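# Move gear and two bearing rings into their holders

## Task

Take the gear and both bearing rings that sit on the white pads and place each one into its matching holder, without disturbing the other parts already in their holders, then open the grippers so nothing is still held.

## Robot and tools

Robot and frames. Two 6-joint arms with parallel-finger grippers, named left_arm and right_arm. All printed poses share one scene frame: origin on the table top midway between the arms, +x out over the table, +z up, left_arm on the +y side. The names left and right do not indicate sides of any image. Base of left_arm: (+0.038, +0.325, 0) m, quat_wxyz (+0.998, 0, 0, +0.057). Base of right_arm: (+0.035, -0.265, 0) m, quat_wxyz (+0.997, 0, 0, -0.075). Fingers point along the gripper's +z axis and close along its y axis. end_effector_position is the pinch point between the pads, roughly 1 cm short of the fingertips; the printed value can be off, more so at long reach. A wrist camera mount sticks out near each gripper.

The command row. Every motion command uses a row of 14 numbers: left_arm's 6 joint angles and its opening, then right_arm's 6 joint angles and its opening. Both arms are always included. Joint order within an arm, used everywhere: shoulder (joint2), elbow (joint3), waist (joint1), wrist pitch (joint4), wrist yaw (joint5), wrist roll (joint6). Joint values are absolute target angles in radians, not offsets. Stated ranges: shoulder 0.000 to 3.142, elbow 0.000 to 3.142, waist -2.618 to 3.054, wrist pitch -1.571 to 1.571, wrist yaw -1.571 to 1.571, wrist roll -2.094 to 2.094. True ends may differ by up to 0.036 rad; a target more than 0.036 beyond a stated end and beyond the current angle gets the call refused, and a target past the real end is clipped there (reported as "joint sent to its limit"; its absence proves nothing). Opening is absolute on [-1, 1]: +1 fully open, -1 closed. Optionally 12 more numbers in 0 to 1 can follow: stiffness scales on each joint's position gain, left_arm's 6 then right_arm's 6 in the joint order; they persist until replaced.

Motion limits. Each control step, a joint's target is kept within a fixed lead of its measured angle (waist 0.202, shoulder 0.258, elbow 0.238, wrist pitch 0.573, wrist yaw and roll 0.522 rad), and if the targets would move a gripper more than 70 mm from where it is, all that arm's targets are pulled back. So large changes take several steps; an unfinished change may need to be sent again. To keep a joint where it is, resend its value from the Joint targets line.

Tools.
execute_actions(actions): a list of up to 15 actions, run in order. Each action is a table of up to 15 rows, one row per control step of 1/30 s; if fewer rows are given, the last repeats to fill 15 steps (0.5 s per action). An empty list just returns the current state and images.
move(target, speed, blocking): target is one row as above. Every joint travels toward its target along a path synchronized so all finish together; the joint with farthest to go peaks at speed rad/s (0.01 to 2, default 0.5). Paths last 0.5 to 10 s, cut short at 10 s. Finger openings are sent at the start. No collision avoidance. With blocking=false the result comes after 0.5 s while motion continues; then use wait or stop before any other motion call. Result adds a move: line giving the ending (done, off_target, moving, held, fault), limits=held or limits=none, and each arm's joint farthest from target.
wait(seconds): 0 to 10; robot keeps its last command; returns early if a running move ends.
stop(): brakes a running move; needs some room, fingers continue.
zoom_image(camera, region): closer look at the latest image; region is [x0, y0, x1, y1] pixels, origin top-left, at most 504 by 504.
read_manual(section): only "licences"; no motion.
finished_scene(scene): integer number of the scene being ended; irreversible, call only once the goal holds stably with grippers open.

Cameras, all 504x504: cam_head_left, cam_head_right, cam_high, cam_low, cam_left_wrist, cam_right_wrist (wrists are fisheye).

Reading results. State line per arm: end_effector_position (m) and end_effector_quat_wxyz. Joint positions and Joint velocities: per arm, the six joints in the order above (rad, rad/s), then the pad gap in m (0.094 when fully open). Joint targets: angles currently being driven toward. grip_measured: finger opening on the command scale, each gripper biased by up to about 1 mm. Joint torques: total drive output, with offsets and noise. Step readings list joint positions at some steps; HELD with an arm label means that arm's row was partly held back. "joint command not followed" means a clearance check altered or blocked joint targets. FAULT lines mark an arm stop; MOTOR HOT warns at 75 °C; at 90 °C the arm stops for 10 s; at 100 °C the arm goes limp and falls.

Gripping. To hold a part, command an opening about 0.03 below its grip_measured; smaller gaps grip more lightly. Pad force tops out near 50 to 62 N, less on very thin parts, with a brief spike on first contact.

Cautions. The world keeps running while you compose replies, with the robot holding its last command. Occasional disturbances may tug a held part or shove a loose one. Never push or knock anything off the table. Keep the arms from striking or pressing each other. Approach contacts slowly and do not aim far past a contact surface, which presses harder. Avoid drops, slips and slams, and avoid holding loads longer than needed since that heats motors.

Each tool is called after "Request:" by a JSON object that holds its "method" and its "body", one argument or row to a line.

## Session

Request:
{"method": "execute_actions", "body": {
  "actions": []
}}

Scene clock: 0.00 s.
left_arm: end_effector_position=(+0.2744, +0.2826, +0.2009) grip_measured=+1.000 end_effector_quat_wxyz=(+0.456, +0.009, +0.888, -0.052) | right_arm: end_effector_position=(+0.2687, -0.1413, +0.2286) grip_measured=+1.000 end_effector_quat_wxyz=(+0.097, +0.643, +0.751, +0.112)
Joint names: [shoulder, elbow, waist, wrist pitch, wrist yaw, wrist roll]
Joint positions: left_arm=[ 0.582  0.67  -0.392 -0.71  -0.126 -0.193  0.094] | right_arm=[ 1.347  1.474  0.71  -1.423  0.117  1.96   0.094]
Joint velocities: left_arm=[-0.007 -0.017 -0.002  0.007 -0.007  0.007  0.   ] | right_arm=[ 0.002 -0.027 -0.002 -0.022 -0.007  0.007  0.   ]
Joint torques (N m, as the arm reports them, + toward a larger angle): no reading
Joint targets: left_arm=[0.577 0.681 -0.392 -0.705 -0.129 -0.191] | right_arm=[1.338 1.485 0.710 -1.425 0.125 1.959]
Joint stiffness scale: left_arm=[1. 1. 1. 1. 1. 1.] | right_arm=[1. 1. 1. 1. 1. 1.]

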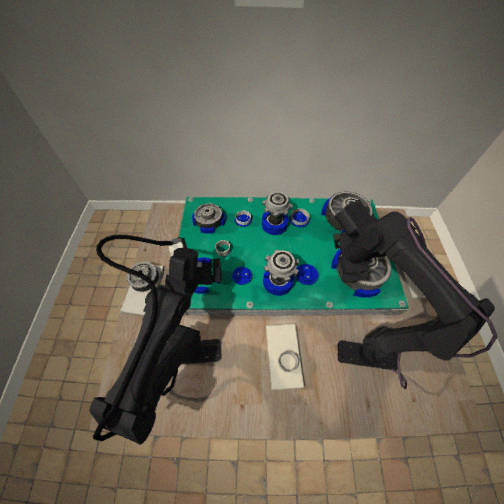

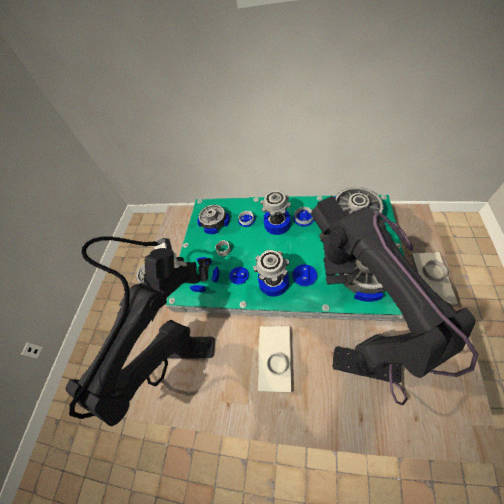

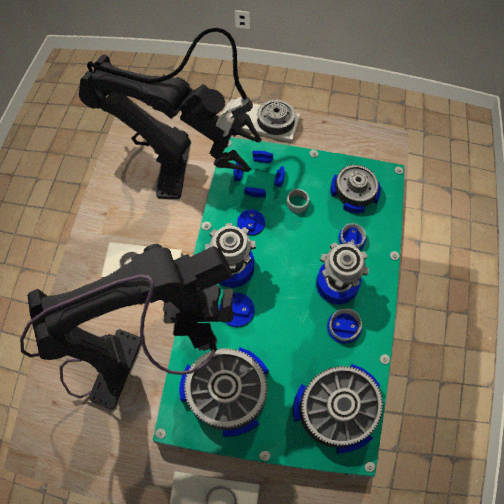

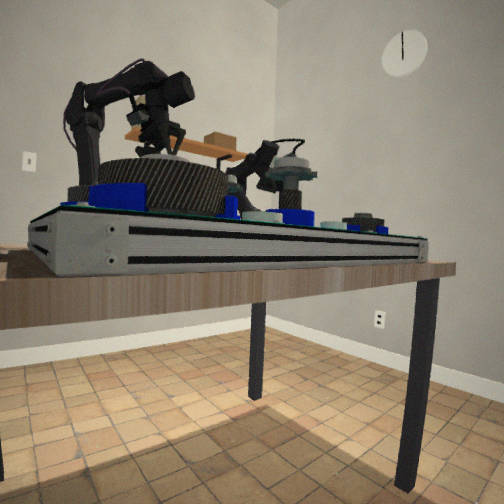

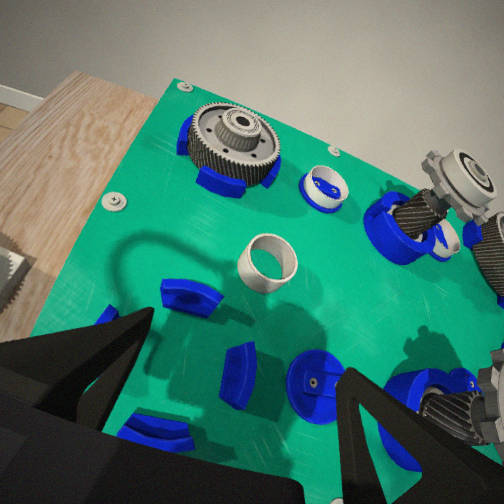

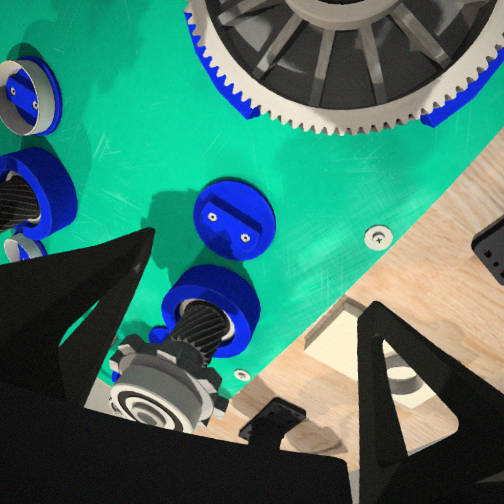

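Request:
{"method": "zoom_image", "body": {
  "camera": "cam_head_right",
  "region": [230, 230, 490, 410]
}}

Request:
{"method": "zoom_image", "body": {
  "camera": "cam_head_left",
  "region": [100, 230, 340, 410]
}}

Region (230, 230, 490, 410) of cam_head_right's 504x504 image, scaled by 1.938, with more detail than that image has; it fills the top 349 rows of this view, and the rest is white.

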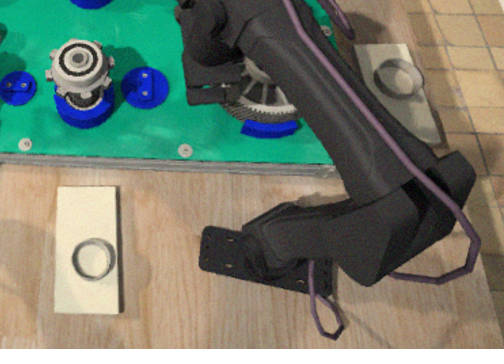

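Region (100, 230, 340, 410) of cam_head_left's 504x504 image, scaled by 2.100, with more detail than that image has; it fills the top 378 rows of this view, and the rest is white.

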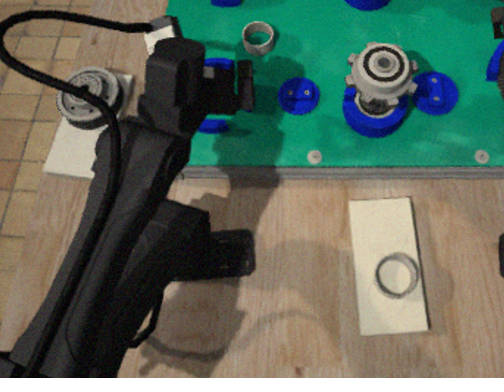

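Request:
{"method": "move", "body": {
  "target": [1.69,1.555,0.59,-1.415,0,0,0.7,2.06,1.965,-0.66,-1.43,0,0.77,1],
  "speed": 1.2
}}

Scene clock: 3.80 s.
left_arm: end_effector_position=(+0.2679, +0.5230, +0.1492) grip_measured=+0.701 end_effector_quat_wxyz=(-0.002, -0.348, +0.937, +0.003) | right_arm: end_effector_position=(+0.3092, -0.5571, +0.1293) grip_measured=+1.000 end_effector_quat_wxyz=(+0.009, +0.715, +0.699, -0.004)
Joint names: [shoulder, elbow, waist, wrist pitch, wrist yaw, wrist roll]
Joint positions: left_arm=[ 1.693  1.52   0.588 -1.401 -0.007 -0.009  0.08 ] | right_arm=[ 2.068  1.936 -0.667 -1.42   0.007  0.776  0.094]
Joint velocities: left_arm=[-0.007 -0.012  0.012 -0.081 -0.022 -0.007 -0.002] | right_arm=[-0.007  0.017 -0.007 -0.022 -0.022 -0.007  0.   ]
Joint torques (N m, as the arm reports them, + toward a larger angle): left_arm=[-6.63  9.65  0.14  0.19  0.02  0.06] | right_arm=[-11.19   7.02   0.6    0.04  -0.1   -0.09]
Joint targets: left_arm=[1.690 1.555 0.590 -1.415 -0.000 0.000] | right_arm=[2.060 1.965 -0.660 -1.430 -0.000 0.770]
Joint stiffness scale: left_arm=[1. 1. 1. 1. 1. 1.] | right_arm=[1. 1. 1. 1. 1. 1.]
move: off_target (left_arm, right_arm); limits=none; left_arm: farthest joint: the elbow, 0.035 radians from its target (0.885 radians at the start); right_arm: farthest joint: the elbow, 0.029 radians from its target (0.491 radians at the start)

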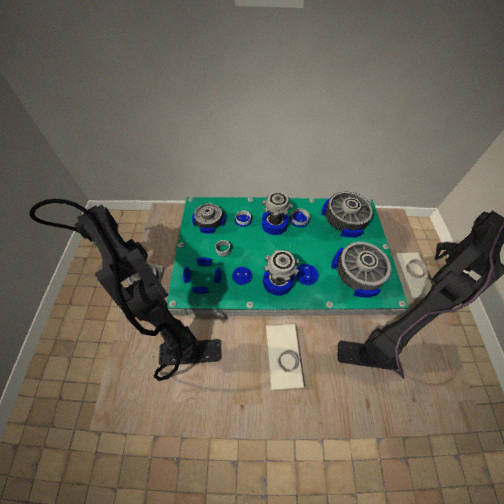

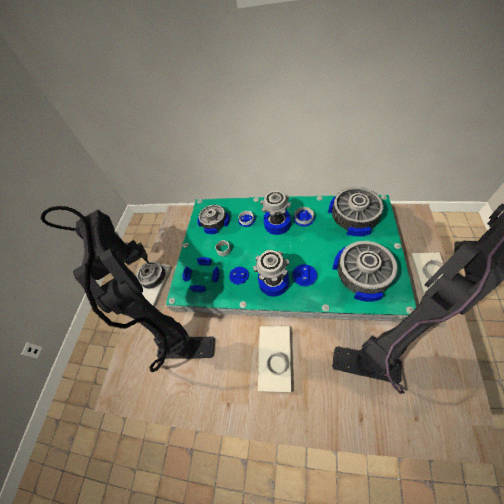

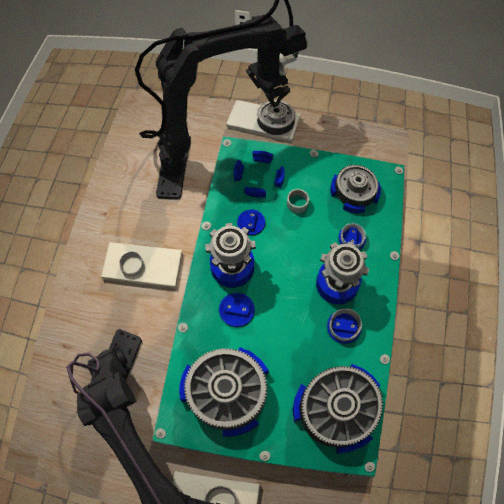

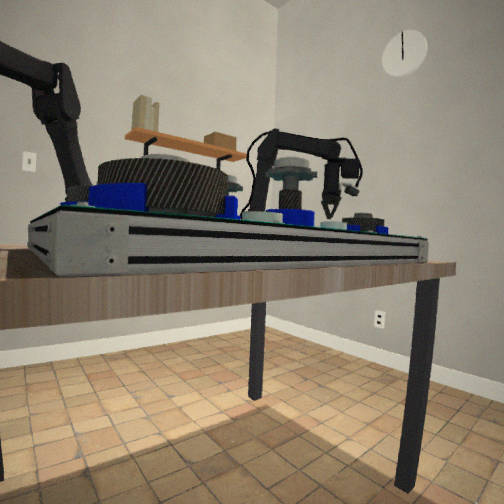

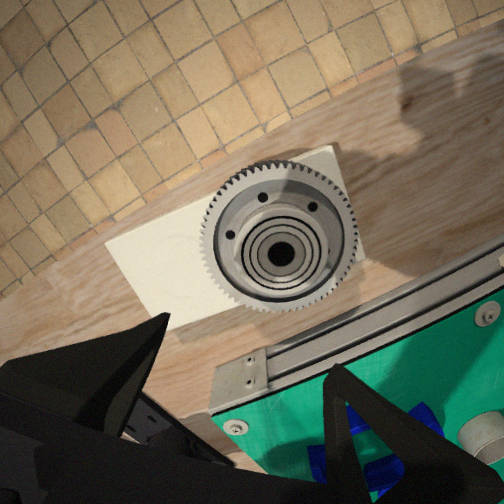

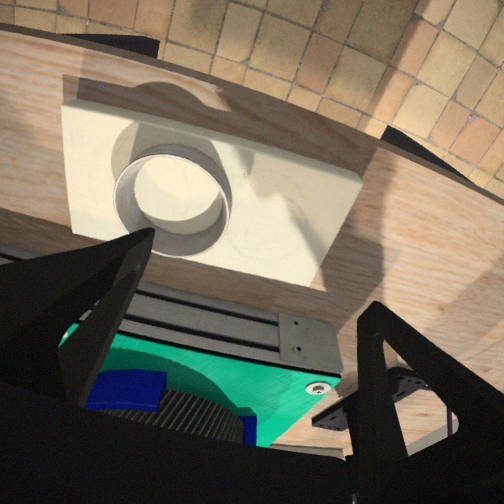

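Request:
{"method": "move", "body": {
  "target": [1.782,1.44,0.552,-1.225,0,0,0.7,2.177,1.915,-0.527,-1.292,0,0.89,1],
  "speed": 0.4
}}

Scene clock: 6.17 s.
left_arm: end_effector_position=(+0.2907, +0.5301, +0.1047) grip_measured=+0.701 end_effector_quat_wxyz=(-0.004, -0.335, +0.942, +0.001) | right_arm: end_effector_position=(+0.3654, -0.5278, +0.0779) grip_measured=+1.000 end_effector_quat_wxyz=(-0.003, +0.702, +0.712, -0.001)
Joint names: [shoulder, elbow, waist, wrist pitch, wrist yaw, wrist roll]
Joint positions: left_arm=[ 1.784  1.451  0.56  -1.245 -0.005 -0.009  0.08 ] | right_arm=[ 2.187  1.916 -0.524 -1.307  0.002  0.883  0.094]
Joint velocities: left_arm=[-0.017  0.007 -0.017 -0.037 -0.037 -0.066  0.   ] | right_arm=[-0.002  0.002 -0.012  0.007 -0.007  0.022  0.   ]
Joint torques (N m, as the arm reports them, + toward a larger angle): left_arm=[-7.17  5.53 -0.65  0.57  0.02  0.05] | right_arm=[-12.15   5.04  -0.35   0.23  -0.04   0.04]
Joint targets: left_arm=[1.782 1.440 0.552 -1.225 0.000 -0.000] | right_arm=[2.177 1.915 -0.527 -1.292 0.000 0.890]
Joint stiffness scale: left_arm=[1. 1. 1. 1. 1. 1.] | right_arm=[1. 1. 1. 1. 1. 1.]
move: done; limits=none; left_arm: farthest joint: the wrist pitch, 0.020 radians from its target (0.176 radians at the start); right_arm: farthest joint: the wrist pitch, 0.015 radians from its target (0.128 radians at the start)

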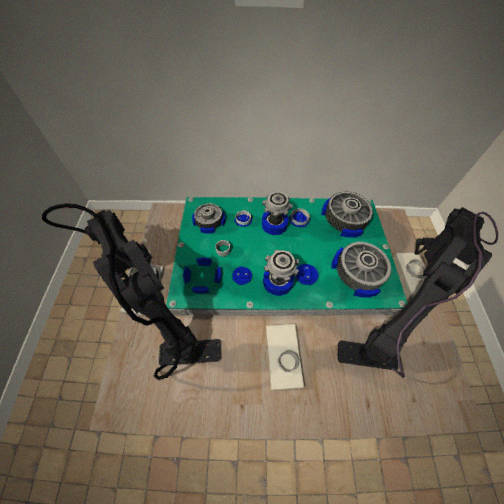

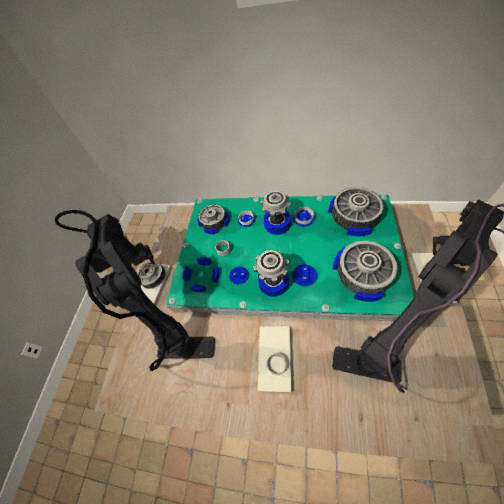

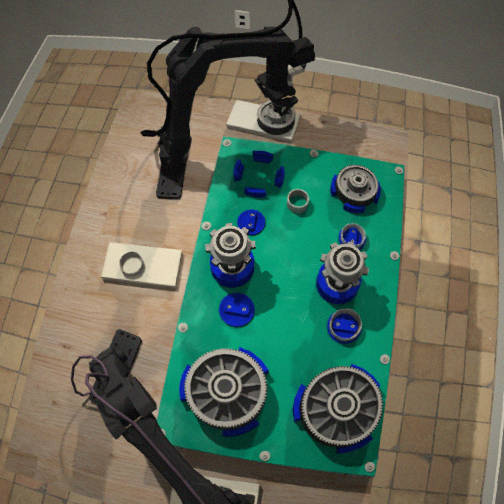

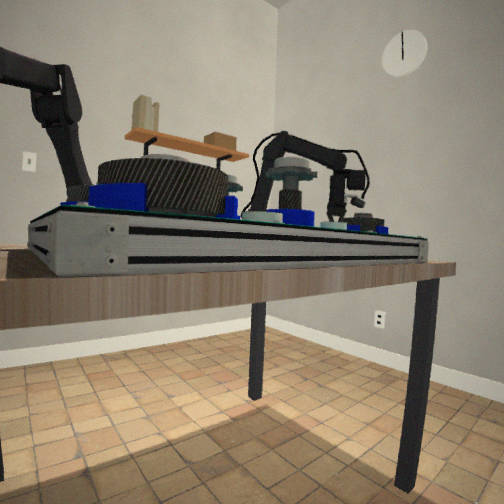

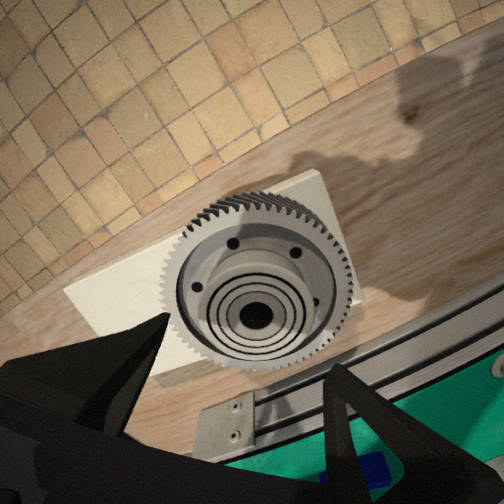

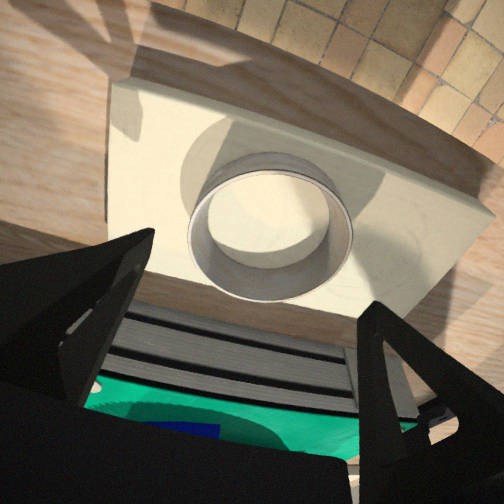

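Request:
{"method": "move", "body": {
  "target": [1.782,1.334,0.552,-1.112,0,0,0.7,2.184,1.81,-0.535,-1.177,0,0.89,1],
  "speed": 0.25
}}

Scene clock: 8.30 s.
left_arm: end_effector_position=(+0.2896, +0.5292, +0.0788) grip_measured=+0.701 end_effector_quat_wxyz=(+0.000, -0.335, +0.942, +0.003) | right_arm: end_effector_position=(+0.3664, -0.5286, +0.0525) grip_measured=+1.000 end_effector_quat_wxyz=(+0.003, +0.703, +0.712, -0.001)
Joint names: [shoulder, elbow, waist, wrist pitch, wrist yaw, wrist roll]
Joint positions: left_arm=[ 1.784  1.347  0.56  -1.131 -0.005 -0.009  0.08 ] | right_arm=[ 2.187  1.814 -0.524 -1.193  0.002  0.884  0.094]
Joint velocities: left_arm=[-0.007  0.022  0.002 -0.051  0.051 -0.007 -0.001] | right_arm=[-0.002 -0.002 -0.002 -0.007 -0.051 -0.022  0.   ]
Joint torques (N m, as the arm reports them, + toward a larger angle): left_arm=[-7.14  5.26 -0.61  0.61  0.02  0.08] | right_arm=[-11.57   4.74  -1.02   0.29  -0.06   0.06]
Joint targets: left_arm=[1.782 1.334 0.552 -1.112 -0.000 -0.000] | right_arm=[2.184 1.810 -0.535 -1.177 0.000 0.890]
Joint stiffness scale: left_arm=[1. 1. 1. 1. 1. 1.] | right_arm=[1. 1. 1. 1. 1. 1.]
move: done; limits=none; left_arm: farthest joint: the wrist pitch, 0.019 radians from its target (0.132 radians at the start); right_arm: farthest joint: the wrist pitch, 0.016 radians from its target (0.130 radians at the start)

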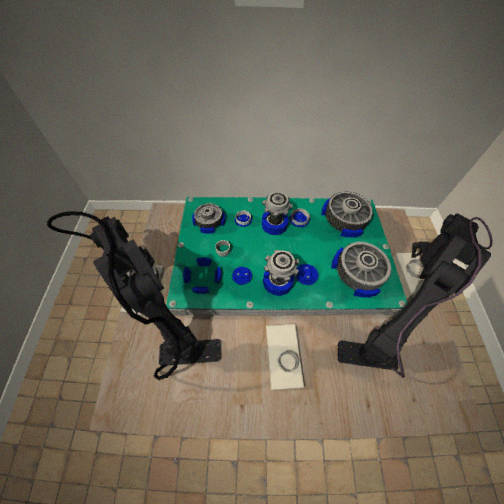

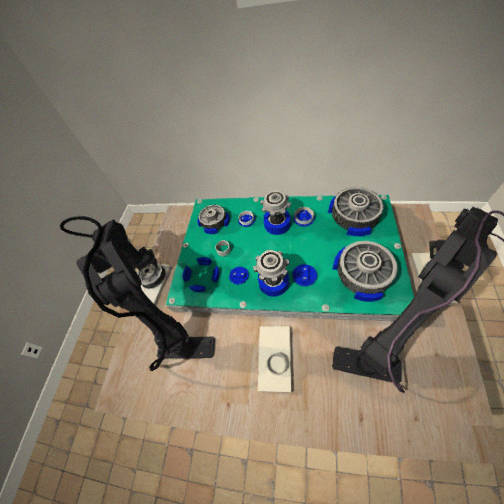

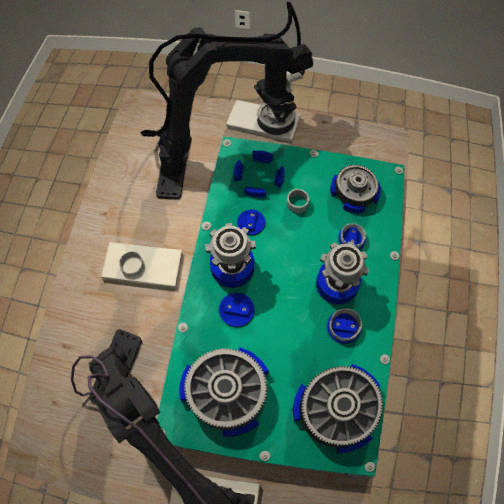

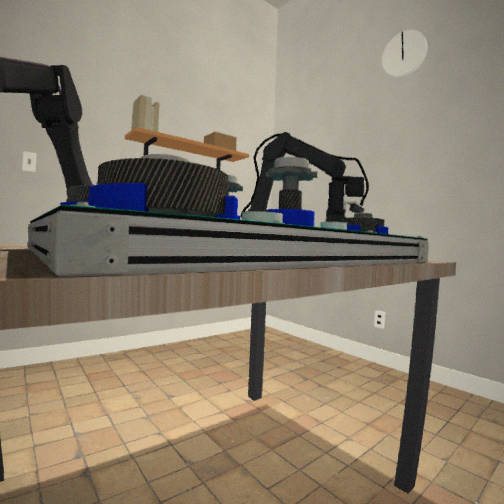

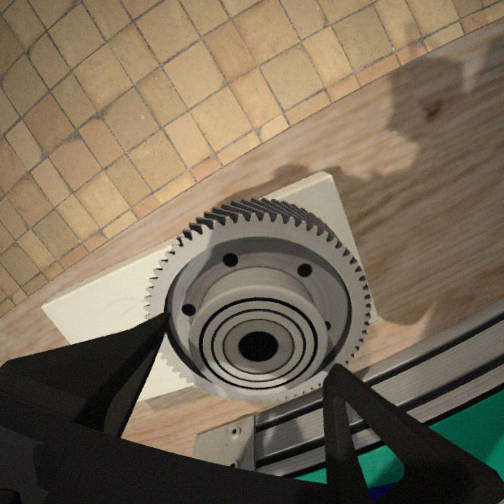

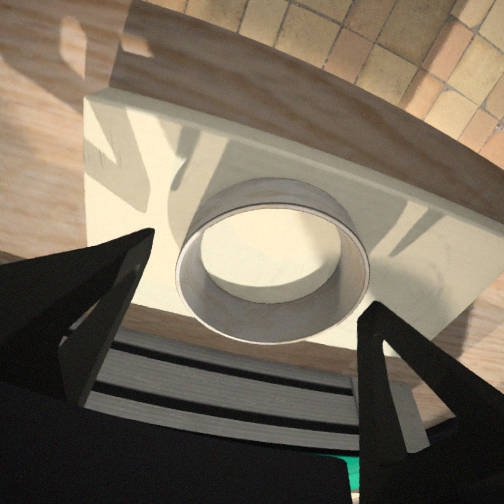

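Request:
{"method": "execute_actions", "body": {
  "actions": [
    [[1.782,1.33,0.55,-1.107,0,0,0.62,2.184,1.806,-0.53,-1.172,0,0.89,0.95],[1.782,1.326,0.548,-1.102,0,0,0.6,2.184,1.802,-0.53,-1.167,0,0.89,0.95],[1.782,1.322,0.547,-1.097,0,0,0.6,2.184,1.798,-0.53,-1.162,0,0.89,0.95],[1.782,1.318,0.547,-1.092,0,0,0.6,2.184,1.794,-0.53,-1.157,0,0.89,0.95],[1.782,1.314,0.547,-1.088,0,0,0.6,2.184,1.79,-0.53,-1.153,0,0.89,0.95],[1.782,1.31,0.547,-1.084,0,0,0.6,2.184,1.786,-0.53,-1.149,0,0.89,0.95],[1.782,1.306,0.547,-1.081,0,0,0.6,2.184,1.782,-0.53,-1.146,0,0.89,0.95],[1.782,1.302,0.547,-1.079,0,0,0.6,2.184,1.778,-0.53,-1.144,0,0.89,0.95],[1.782,1.298,0.547,-1.078,0,0,0.6,2.184,1.774,-0.53,-1.143,0,0.89,0.95],[1.782,1.298,0.547,-1.078,0,0,0.6,2.184,1.772,-0.53,-1.142,0,0.89,0.95],[1.782,1.298,0.547,-1.078,0,0,0.6,2.184,1.772,-0.53,-1.142,0,0.89,0.95],[1.782,1.298,0.547,-1.078,0,0,0.55,2.184,1.772,-0.53,-1.142,0,0.89,0.9],[1.782,1.298,0.547,-1.078,0,0,0.5,2.184,1.772,-0.53,-1.142,0,0.89,0.85],[1.782,1.298,0.547,-1.078,0,0,0.45,2.184,1.772,-0.53,-1.142,0,0.89,0.8],[1.782,1.298,0.547,-1.078,0,0,0.4,2.184,1.772,-0.53,-1.142,0,0.89,0.75]]
  ]
}}

Scene clock: 9.70 s.
left_arm: end_effector_position=(+0.2870, +0.5271, +0.0699) grip_measured=+0.425 end_effector_quat_wxyz=(-0.003, -0.335, +0.942, +0.002) | right_arm: end_effector_position=(+0.3641, -0.5267, +0.0432) grip_measured=+0.775 end_effector_quat_wxyz=(+0.000, +0.703, +0.712, -0.001)
Joint names: [shoulder, elbow, waist, wrist pitch, wrist yaw, wrist roll]
Joint positions: left_arm=[ 1.784  1.311  0.56  -1.101 -0.005 -0.009  0.067] | right_arm=[ 2.187  1.777 -0.524 -1.161  0.002  0.884  0.083]
Joint velocities: left_arm=[-0.002  0.012  0.002 -0.037 -0.051 -0.066 -0.046] | right_arm=[ 0.007 -0.012  0.007  0.125  0.007 -0.022 -0.046]
Joint torques (N m, as the arm reports them, + toward a larger angle): left_arm=[-7.09  5.19 -1.01  0.56  0.01  0.09] | right_arm=[-11.46   4.65  -0.52   0.24  -0.06   0.05]
Joint targets: left_arm=[1.782 1.298 0.547 -1.078 -0.000 -0.000] | right_arm=[2.184 1.772 -0.530 -1.142 -0.000 0.890]
Joint stiffness scale: left_arm=[1. 1. 1. 1. 1. 1.] | right_arm=[1. 1. 1. 1. 1. 1.]
Step readings (joint positions):
0: left_arm=[1.784 1.347 0.560 -1.131 -0.005 -0.009] | right_arm=[2.187 1.814 -0.524 -1.192 0.002 0.884]
1: left_arm=[1.784 1.347 0.560 -1.131 -0.005 -0.009] | right_arm=[2.187 1.814 -0.524 -1.192 0.002 0.884]
2: left_arm=[1.784 1.347 0.560 -1.129 -0.005 -0.009] | right_arm=[2.187 1.814 -0.524 -1.190 0.002 0.884]
4: left_arm=[1.784 1.345 0.560 -1.123 -0.005 -0.009] | right_arm=[2.187 1.811 -0.524 -1.184 0.002 0.884]
8: left_arm=[1.784 1.325 0.560 -1.109 -0.005 -0.009] | right_arm=[2.187 1.792 -0.524 -1.170 0.002 0.884]
15: Joint positions above

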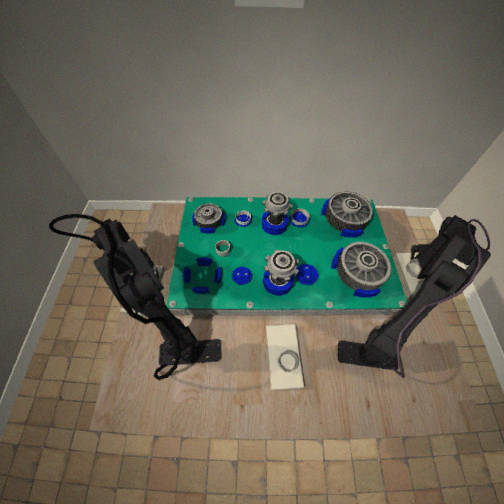

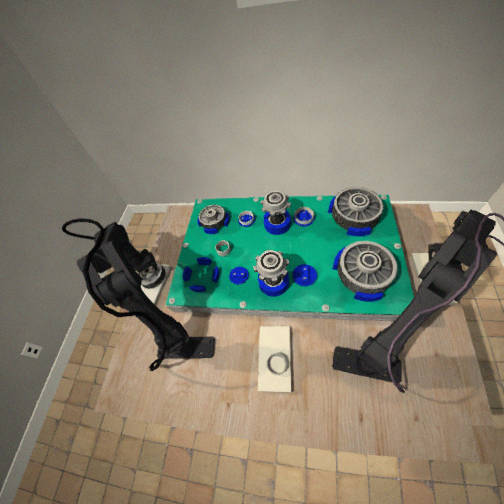

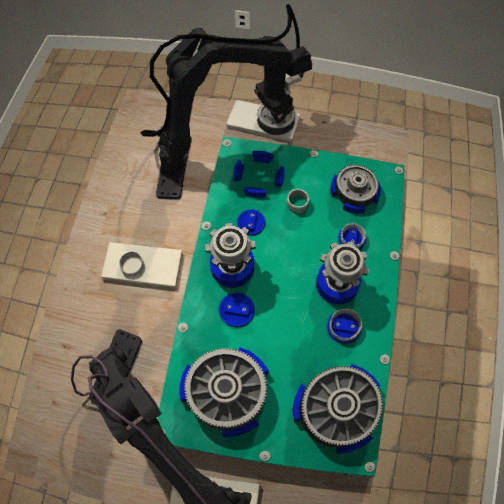

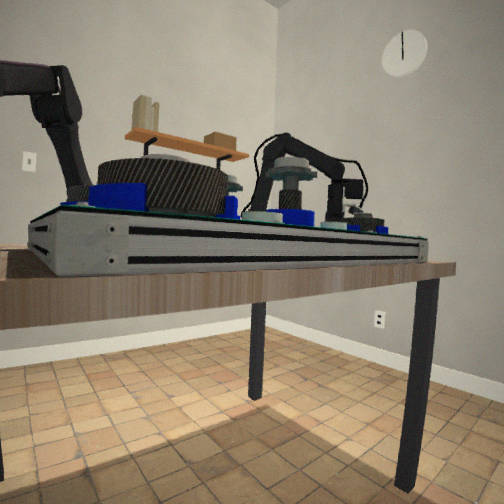

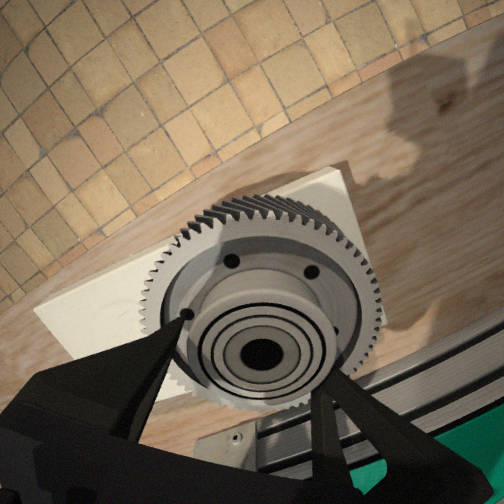

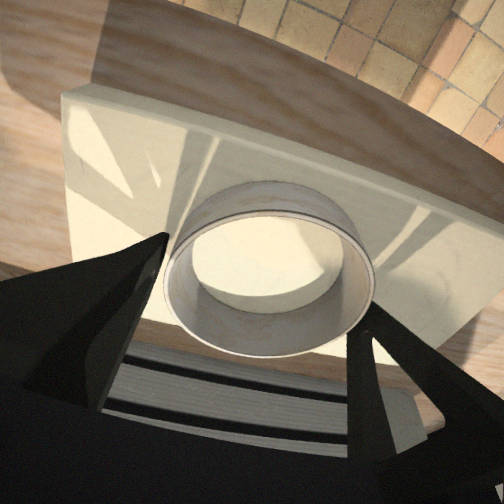

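Request:
{"method": "execute_actions", "body": {
  "actions": [
    [[1.782,1.30,0.544,-1.074,0,0,0.4,2.184,1.775,-0.53,-1.142,0,0.89,0.72],[1.782,1.30,0.542,-1.074,0,0,0.4,2.184,1.775,-0.53,-1.142,0,0.89,0.7],[1.782,1.30,0.54,-1.074,0,0,0.38,2.184,1.775,-0.53,-1.142,0,0.89,0.68],[1.782,1.30,0.54,-1.074,0,0,0.36,2.184,1.775,-0.53,-1.142,0,0.89,0.66],[1.782,1.30,0.54,-1.074,0,0,0.34,2.184,1.775,-0.53,-1.142,0,0.89,0.64],[1.782,1.30,0.54,-1.074,0,0,0.32,2.184,1.775,-0.53,-1.142,0,0.89,0.62],[1.782,1.30,0.54,-1.074,0,0,0.30,2.184,1.775,-0.53,-1.142,0,0.89,0.60],[1.782,1.30,0.54,-1.074,0,0,0.28,2.184,1.775,-0.53,-1.142,0,0.89,0.58],[1.782,1.30,0.54,-1.074,0,0,0.26,2.184,1.775,-0.53,-1.142,0,0.89,0.56],[1.782,1.30,0.54,-1.074,0,0,0.24,2.184,1.775,-0.53,-1.142,0,0.89,0.54],[1.782,1.30,0.54,-1.074,0,0,0.21,2.184,1.775,-0.53,-1.142,0,0.89,0.53],[1.782,1.30,0.54,-1.074,0,0,0.18,2.184,1.775,-0.53,-1.142,0,0.89,0.53],[1.782,1.30,0.54,-1.074,0,0,0.15,2.184,1.775,-0.53,-1.142,0,0.89,0.53]]
  ]
}}

Scene clock: 10.83 s.
left_arm: end_effector_position=(+0.2887, +0.5275, +0.0700) grip_measured=+0.237 end_effector_quat_wxyz=(-0.001, -0.331, +0.944, +0.008) | right_arm: end_effector_position=(+0.3652, -0.5276, +0.0432) grip_measured=+0.571 end_effector_quat_wxyz=(+0.003, +0.703, +0.712, -0.001)
Joint names: [shoulder, elbow, waist, wrist pitch, wrist yaw, wrist roll]
Joint positions: left_arm=[ 1.784  1.311  0.552 -1.095 -0.016 -0.009  0.058] | right_arm=[ 2.187  1.777 -0.524 -1.156  0.002  0.884  0.074]
Joint velocities: left_arm=[-0.027  0.027 -0.012 -0.11  -0.007  0.022 -0.001] | right_arm=[ 0.017  0.002 -0.007 -0.007 -0.007 -0.007 -0.   ]
Joint torques (N m, as the arm reports them, + toward a larger angle): left_arm=[-7.1   5.44 -0.86  0.61  0.12  0.07] | right_arm=[-11.48   4.93  -0.52   0.25  -0.05   0.05]
Joint targets: left_arm=[1.782 1.300 0.540 -1.074 -0.000 0.000] | right_arm=[2.184 1.775 -0.530 -1.142 0.000 0.890]
Joint stiffness scale: left_arm=[1. 1. 1. 1. 1. 1.] | right_arm=[1. 1. 1. 1. 1. 1.]
Step readings (joint positions):
0: left_arm=[1.784 1.311 0.560 -1.097 -0.005 -0.009] | right_arm=[2.187 1.777 -0.524 -1.157 0.002 0.884]
1: left_arm=[1.784 1.311 0.560 -1.097 -0.005 -0.009] | right_arm=[2.187 1.777 -0.524 -1.157 0.002 0.884]
2: left_arm=[1.784 1.311 0.558 -1.096 -0.005 -0.009] | right_arm=[2.187 1.777 -0.524 -1.157 0.002 0.884]
4: left_arm=[1.784 1.311 0.553 -1.095 -0.005 -0.009] | right_arm=[2.187 1.777 -0.524 -1.157 0.002 0.884]
8: left_arm=[1.784 1.311 0.552 -1.095 -0.016 -0.009] | right_arm=[2.187 1.777 -0.524 -1.156 0.002 0.884]
15: Joint positions above

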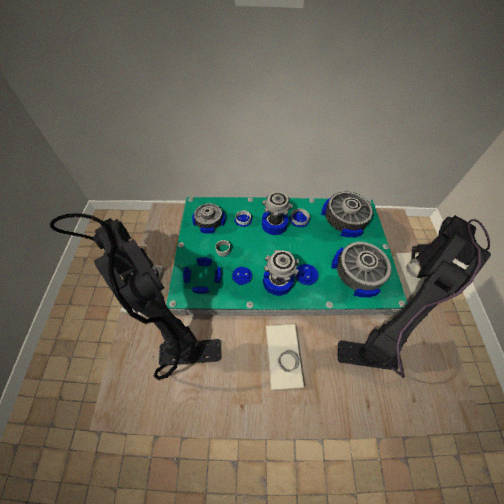

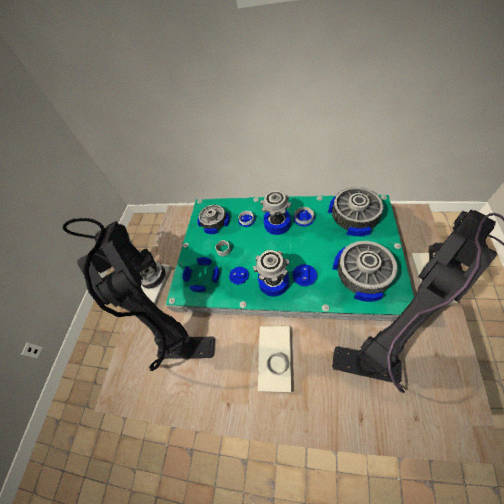

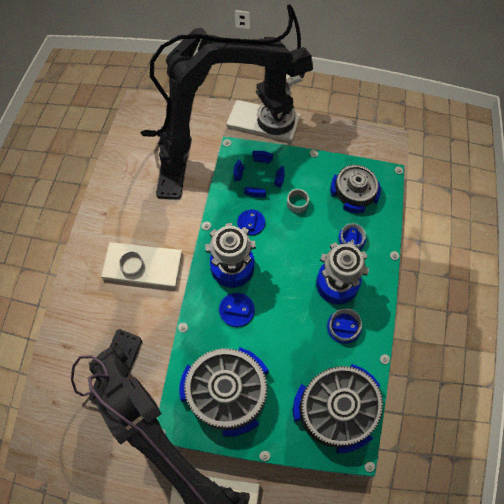

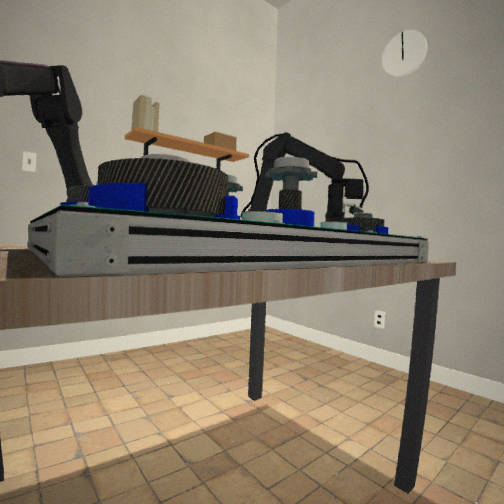

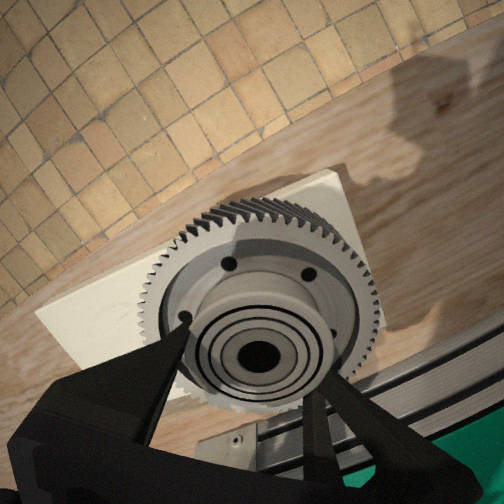

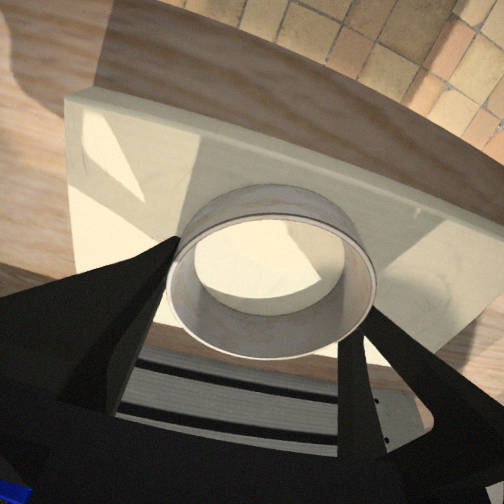

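Request:
{"method": "execute_actions", "body": {
  "actions": [
    [[1.781,1.31,0.545,-1.08,0,0,0.15,2.184,1.785,-0.53,-1.15,0,0.89,0.53],[1.78,1.322,0.545,-1.086,0,0,0.15,2.184,1.80,-0.53,-1.16,0,0.89,0.53],[1.778,1.335,0.545,-1.092,0,0,0.15,2.184,1.815,-0.53,-1.175,0,0.89,0.53],[1.776,1.348,0.545,-1.098,0,0,0.15,2.184,1.83,-0.53,-1.19,0,0.89,0.53],[1.774,1.36,0.545,-1.104,0,0,0.15,2.184,1.846,-0.53,-1.207,0,0.89,0.53],[1.772,1.372,0.545,-1.11,0,0,0.15,2.184,1.862,-0.53,-1.224,0,0.89,0.53],[1.77,1.384,0.545,-1.116,0,0,0.15,2.184,1.878,-0.53,-1.241,0,0.89,0.53],[1.768,1.395,0.545,-1.122,0,0,0.15,2.184,1.894,-0.53,-1.258,0,0.89,0.53],[1.765,1.405,0.545,-1.13,0,0,0.15,2.184,1.91,-0.53,-1.275,0,0.89,0.53],[1.762,1.415,0.545,-1.14,0,0,0.15,2.184,1.926,-0.53,-1.292,0,0.89,0.53],[1.759,1.425,0.545,-1.15,0,0,0.15,2.18,1.942,-0.53,-1.309,0,0.89,0.53],[1.756,1.435,0.545,-1.16,0,0,0.15,2.175,1.958,-0.53,-1.326,0,0.89,0.53],[1.753,1.445,0.545,-1.17,0,0,0.15,2.17,1.972,-0.53,-1.343,0,0.89,0.53],[1.75,1.455,0.545,-1.18,0,0,0.15,2.165,1.984,-0.53,-1.36,0,0.89,0.53],[1.747,1.465,0.545,-1.19,0,0,0.15,2.16,1.992,-0.53,-1.375,0,0.89,0.53]],
    [[1.744,1.474,0.545,-1.2,0,0,0.15,2.148,1.995,-0.53,-1.385,0,0.9,0.53],[1.741,1.483,0.545,-1.21,0,0,0.15,2.134,1.993,-0.53,-1.394,0,0.92,0.53],[1.738,1.492,0.545,-1.22,0,0,0.15,2.118,1.988,-0.53,-1.402,0,0.94,0.53],[1.735,1.501,0.545,-1.23,0,0,0.15,2.101,1.98,-0.53,-1.41,0,0.96,0.53],[1.731,1.51,0.545,-1.24,0,0,0.15,2.084,1.97,-0.53,-1.418,0,0.98,0.53],[1.727,1.518,0.545,-1.25,0,0,0.15,2.067,1.959,-0.53,-1.425,0,1.0,0.53],[1.723,1.526,0.545,-1.26,0,0,0.15,2.05,1.947,-0.53,-1.432,0,1.02,0.53],[1.719,1.534,0.545,-1.27,0,0,0.15,2.033,1.935,-0.53,-1.439,0,1.04,0.53],[1.715,1.542,0.545,-1.28,0,0,0.15,2.016,1.923,-0.53,-1.446,0,1.06,0.53],[1.71,1.549,0.545,-1.29,0,0,0.15,1.999,1.911,-0.53,-1.452,0,1.08,0.53],[1.705,1.556,0.545,-1.3,0,0,0.15,1.982,1.899,-0.53,-1.458,0,1.1,0.53],[1.70,1.562,0.545,-1.31,0,0,0.15,1.965,1.887,-0.53,-1.464,0,1.12,0.53],[1.695,1.568,0.545,-1.32,0,0,0.15,1.948,1.875,-0.53,-1.47,0,1.14,0.53],[1.69,1.574,0.545,-1.33,0,0,0.15,1.931,1.863,-0.53,-1.476,0,1.16,0.53],[1.685,1.58,0.545,-1.34,0,0,0.15,1.914,1.851,-0.53,-1.482,0,1.18,0.53]],
    [[1.68,1.585,0.545,-1.348,0,0,0.15,1.897,1.839,-0.53,-1.488,0,1.2,0.53],[1.675,1.59,0.545,-1.356,0,0,0.15,1.88,1.827,-0.53,-1.494,0,1.22,0.53],[1.67,1.595,0.545,-1.364,0,0,0.15,1.863,1.815,-0.525,-1.5,0,1.24,0.53],[1.665,1.599,0.545,-1.372,0,0,0.15,1.846,1.803,-0.52,-1.506,0,1.26,0.53],[1.66,1.603,0.545,-1.38,0,0,0.15,1.829,1.791,-0.51,-1.512,0,1.28,0.53],[1.655,1.607,0.545,-1.388,0,0,0.15,1.812,1.779,-0.5,-1.517,0,1.3,0.53],[1.65,1.61,0.545,-1.396,0,0,0.15,1.795,1.767,-0.485,-1.522,0,1.32,0.53],[1.645,1.613,0.545,-1.404,0,0,0.15,1.778,1.755,-0.47,-1.527,0,1.34,0.53],[1.64,1.615,0.545,-1.411,0,0,0.15,1.761,1.743,-0.45,-1.532,0,1.36,0.53],[1.635,1.617,0.545,-1.418,0,0,0.15,1.744,1.731,-0.43,-1.537,0,1.38,0.53],[1.63,1.617,0.545,-1.424,0,0,0.15,1.727,1.719,-0.405,-1.542,0,1.4,0.53],[1.625,1.617,0.545,-1.43,0,0,0.15,1.71,1.707,-0.38,-1.547,0,1.42,0.53],[1.621,1.617,0.545,-1.435,0,0,0.15,1.694,1.695,-0.35,-1.552,0,1.44,0.53],[1.618,1.617,0.545,-1.438,0,0,0.15,1.68,1.684,-0.32,-1.556,0,1.46,0.53],[1.615,1.617,0.545,-1.44,0,0,0.15,1.667,1.675,-0.29,-1.56,0,1.48,0.53]]
  ]
}}

Scene clock: 16.90 s.
left_arm: end_effector_position=(+0.2761, +0.5159, +0.1470) grip_measured=+0.237 end_effector_quat_wxyz=(-0.007, -0.331, +0.944, +0.002) | right_arm: end_effector_position=(+0.3083, -0.4138, +0.1837) grip_measured=+0.571 end_effector_quat_wxyz=(+0.009, +0.811, +0.585, +0.003)
Joint names: [shoulder, elbow, waist, wrist pitch, wrist yaw, wrist roll]
Joint positions: left_arm=[ 1.709  1.529  0.552 -1.404 -0.009 -0.009  0.058] | right_arm=[ 1.725  1.695 -0.352 -1.522  0.002  1.39   0.074]
Joint velocities: left_arm=[-0.125  0.007 -0.002 -0.256 -0.022 -0.037  0.   ] | right_arm=[-0.452 -0.31   0.901 -0.242  0.022  0.593 -0.001]
Joint torques (N m, as the arm reports them, + toward a larger angle): left_arm=[-12.84  14.38  -0.53   0.2    0.02   0.08] | right_arm=[-10.01   4.79   0.58  -0.04  -0.02   0.02]
Joint targets: left_arm=[1.615 1.617 0.545 -1.440 -0.000 0.000] | right_arm=[1.667 1.675 -0.290 -1.560 -0.000 1.480]
Joint stiffness scale: left_arm=[1. 1. 1. 1. 1. 1.] | right_arm=[1. 1. 1. 1. 1. 1.]
Step readings (joint positions; steps 1 to 15: 1st action; 16 to 30: 2nd action; 31 to 45: 3rd action):
0: left_arm=[1.784 1.311 0.552 -1.095 -0.016 -0.009] | right_arm=[2.187 1.777 -0.524 -1.156 0.002 0.884]
1: left_arm=[1.784 1.311 0.552 -1.095 -0.016 -0.009] | right_arm=[2.187 1.777 -0.524 -1.156 0.002 0.884]
2: left_arm=[1.784 1.311 0.552 -1.095 -0.016 -0.009] | right_arm=[2.187 1.777 -0.524 -1.156 0.002 0.884]
4: left_arm=[1.784 1.311 0.552 -1.095 -0.016 -0.009] | right_arm=[2.187 1.781 -0.524 -1.160 0.002 0.884]
8: left_arm=[1.790 1.322 0.552 -1.105 -0.016 -0.009] | right_arm=[2.198 1.829 -0.524 -1.199 0.002 0.884]
15: left_arm=[1.812 1.361 0.552 -1.142 -0.012 -0.009] | right_arm=[2.199 1.943 -0.524 -1.293 0.002 0.884]
16: left_arm=[1.812 1.369 0.552 -1.149 -0.012 -0.009] | right_arm=[2.197 1.953 -0.524 -1.305 0.002 0.886]
17: left_arm=[1.812 1.377 0.552 -1.157 -0.011 -0.009] | right_arm=[2.192 1.957 -0.524 -1.316 0.002 0.890]
19: left_arm=[1.812 1.396 0.552 -1.179 -0.009 -0.009] | right_arm=[2.176 1.958 -0.524 -1.341 0.002 0.908]
23: left_arm=[1.812 1.433 0.552 -1.214 -0.009 -0.009] | right_arm=[2.113 1.949 -0.524 -1.381 0.002 0.966]
30: left_arm=[1.794 1.480 0.552 -1.271 -0.009 -0.009] | right_arm=[1.973 1.877 -0.524 -1.437 0.002 1.093]
31: left_arm=[1.788 1.486 0.552 -1.282 -0.009 -0.009] | right_arm=[1.957 1.864 -0.524 -1.445 0.002 1.112]
32: left_arm=[1.782 1.492 0.552 -1.293 -0.009 -0.009] | right_arm=[1.941 1.851 -0.524 -1.452 0.002 1.132]
34: left_arm=[1.769 1.503 0.552 -1.314 -0.009 -0.009] | right_arm=[1.910 1.825 -0.524 -1.465 0.002 1.171]
38: left_arm=[1.744 1.520 0.552 -1.353 -0.009 -0.009] | right_arm=[1.846 1.774 -0.511 -1.489 0.002 1.250]
45: Joint positions above

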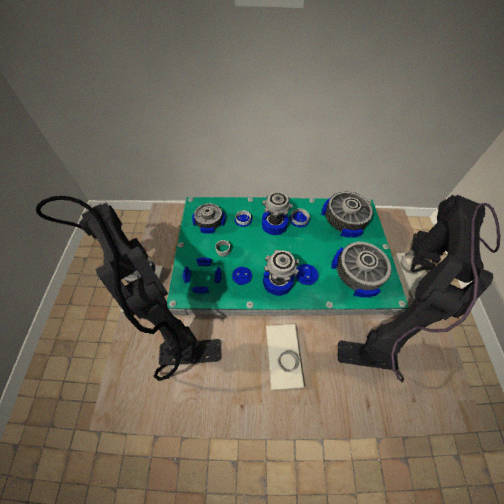

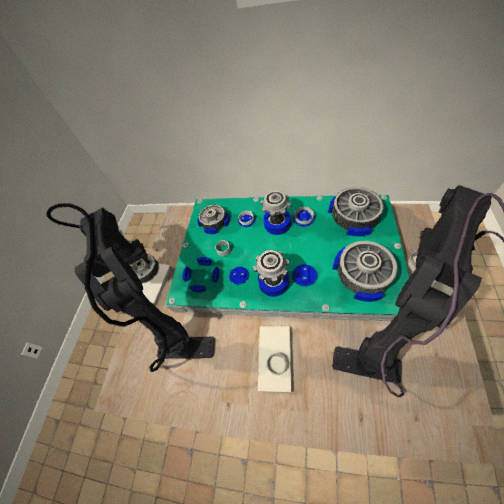

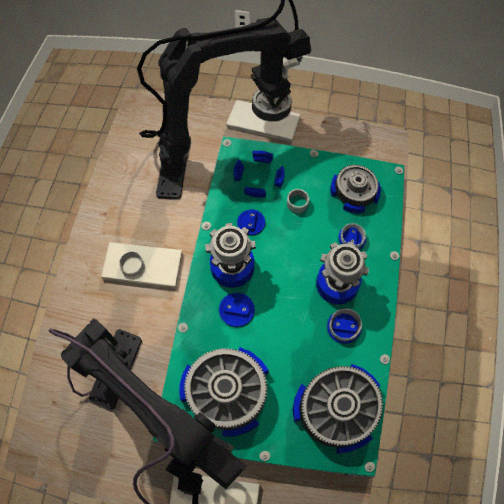

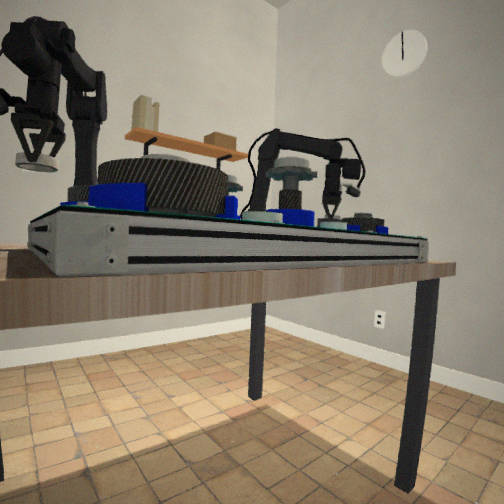

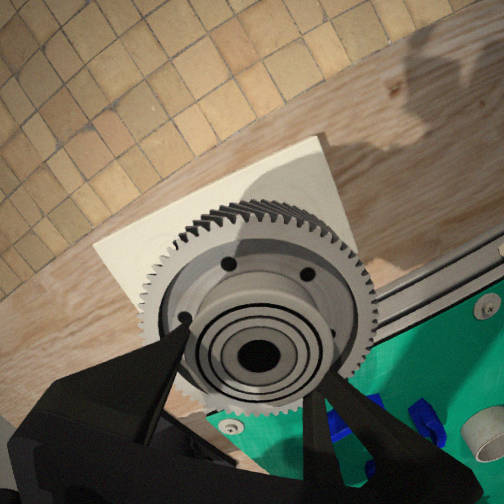

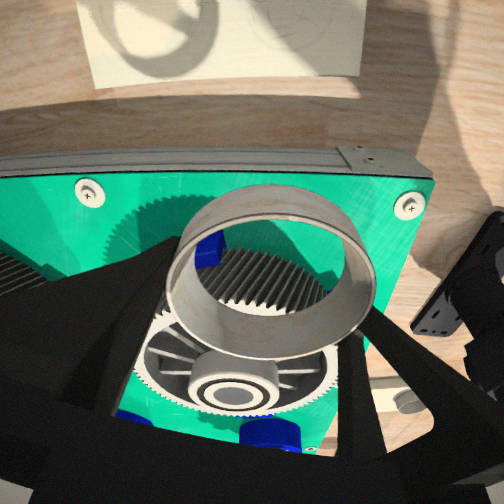

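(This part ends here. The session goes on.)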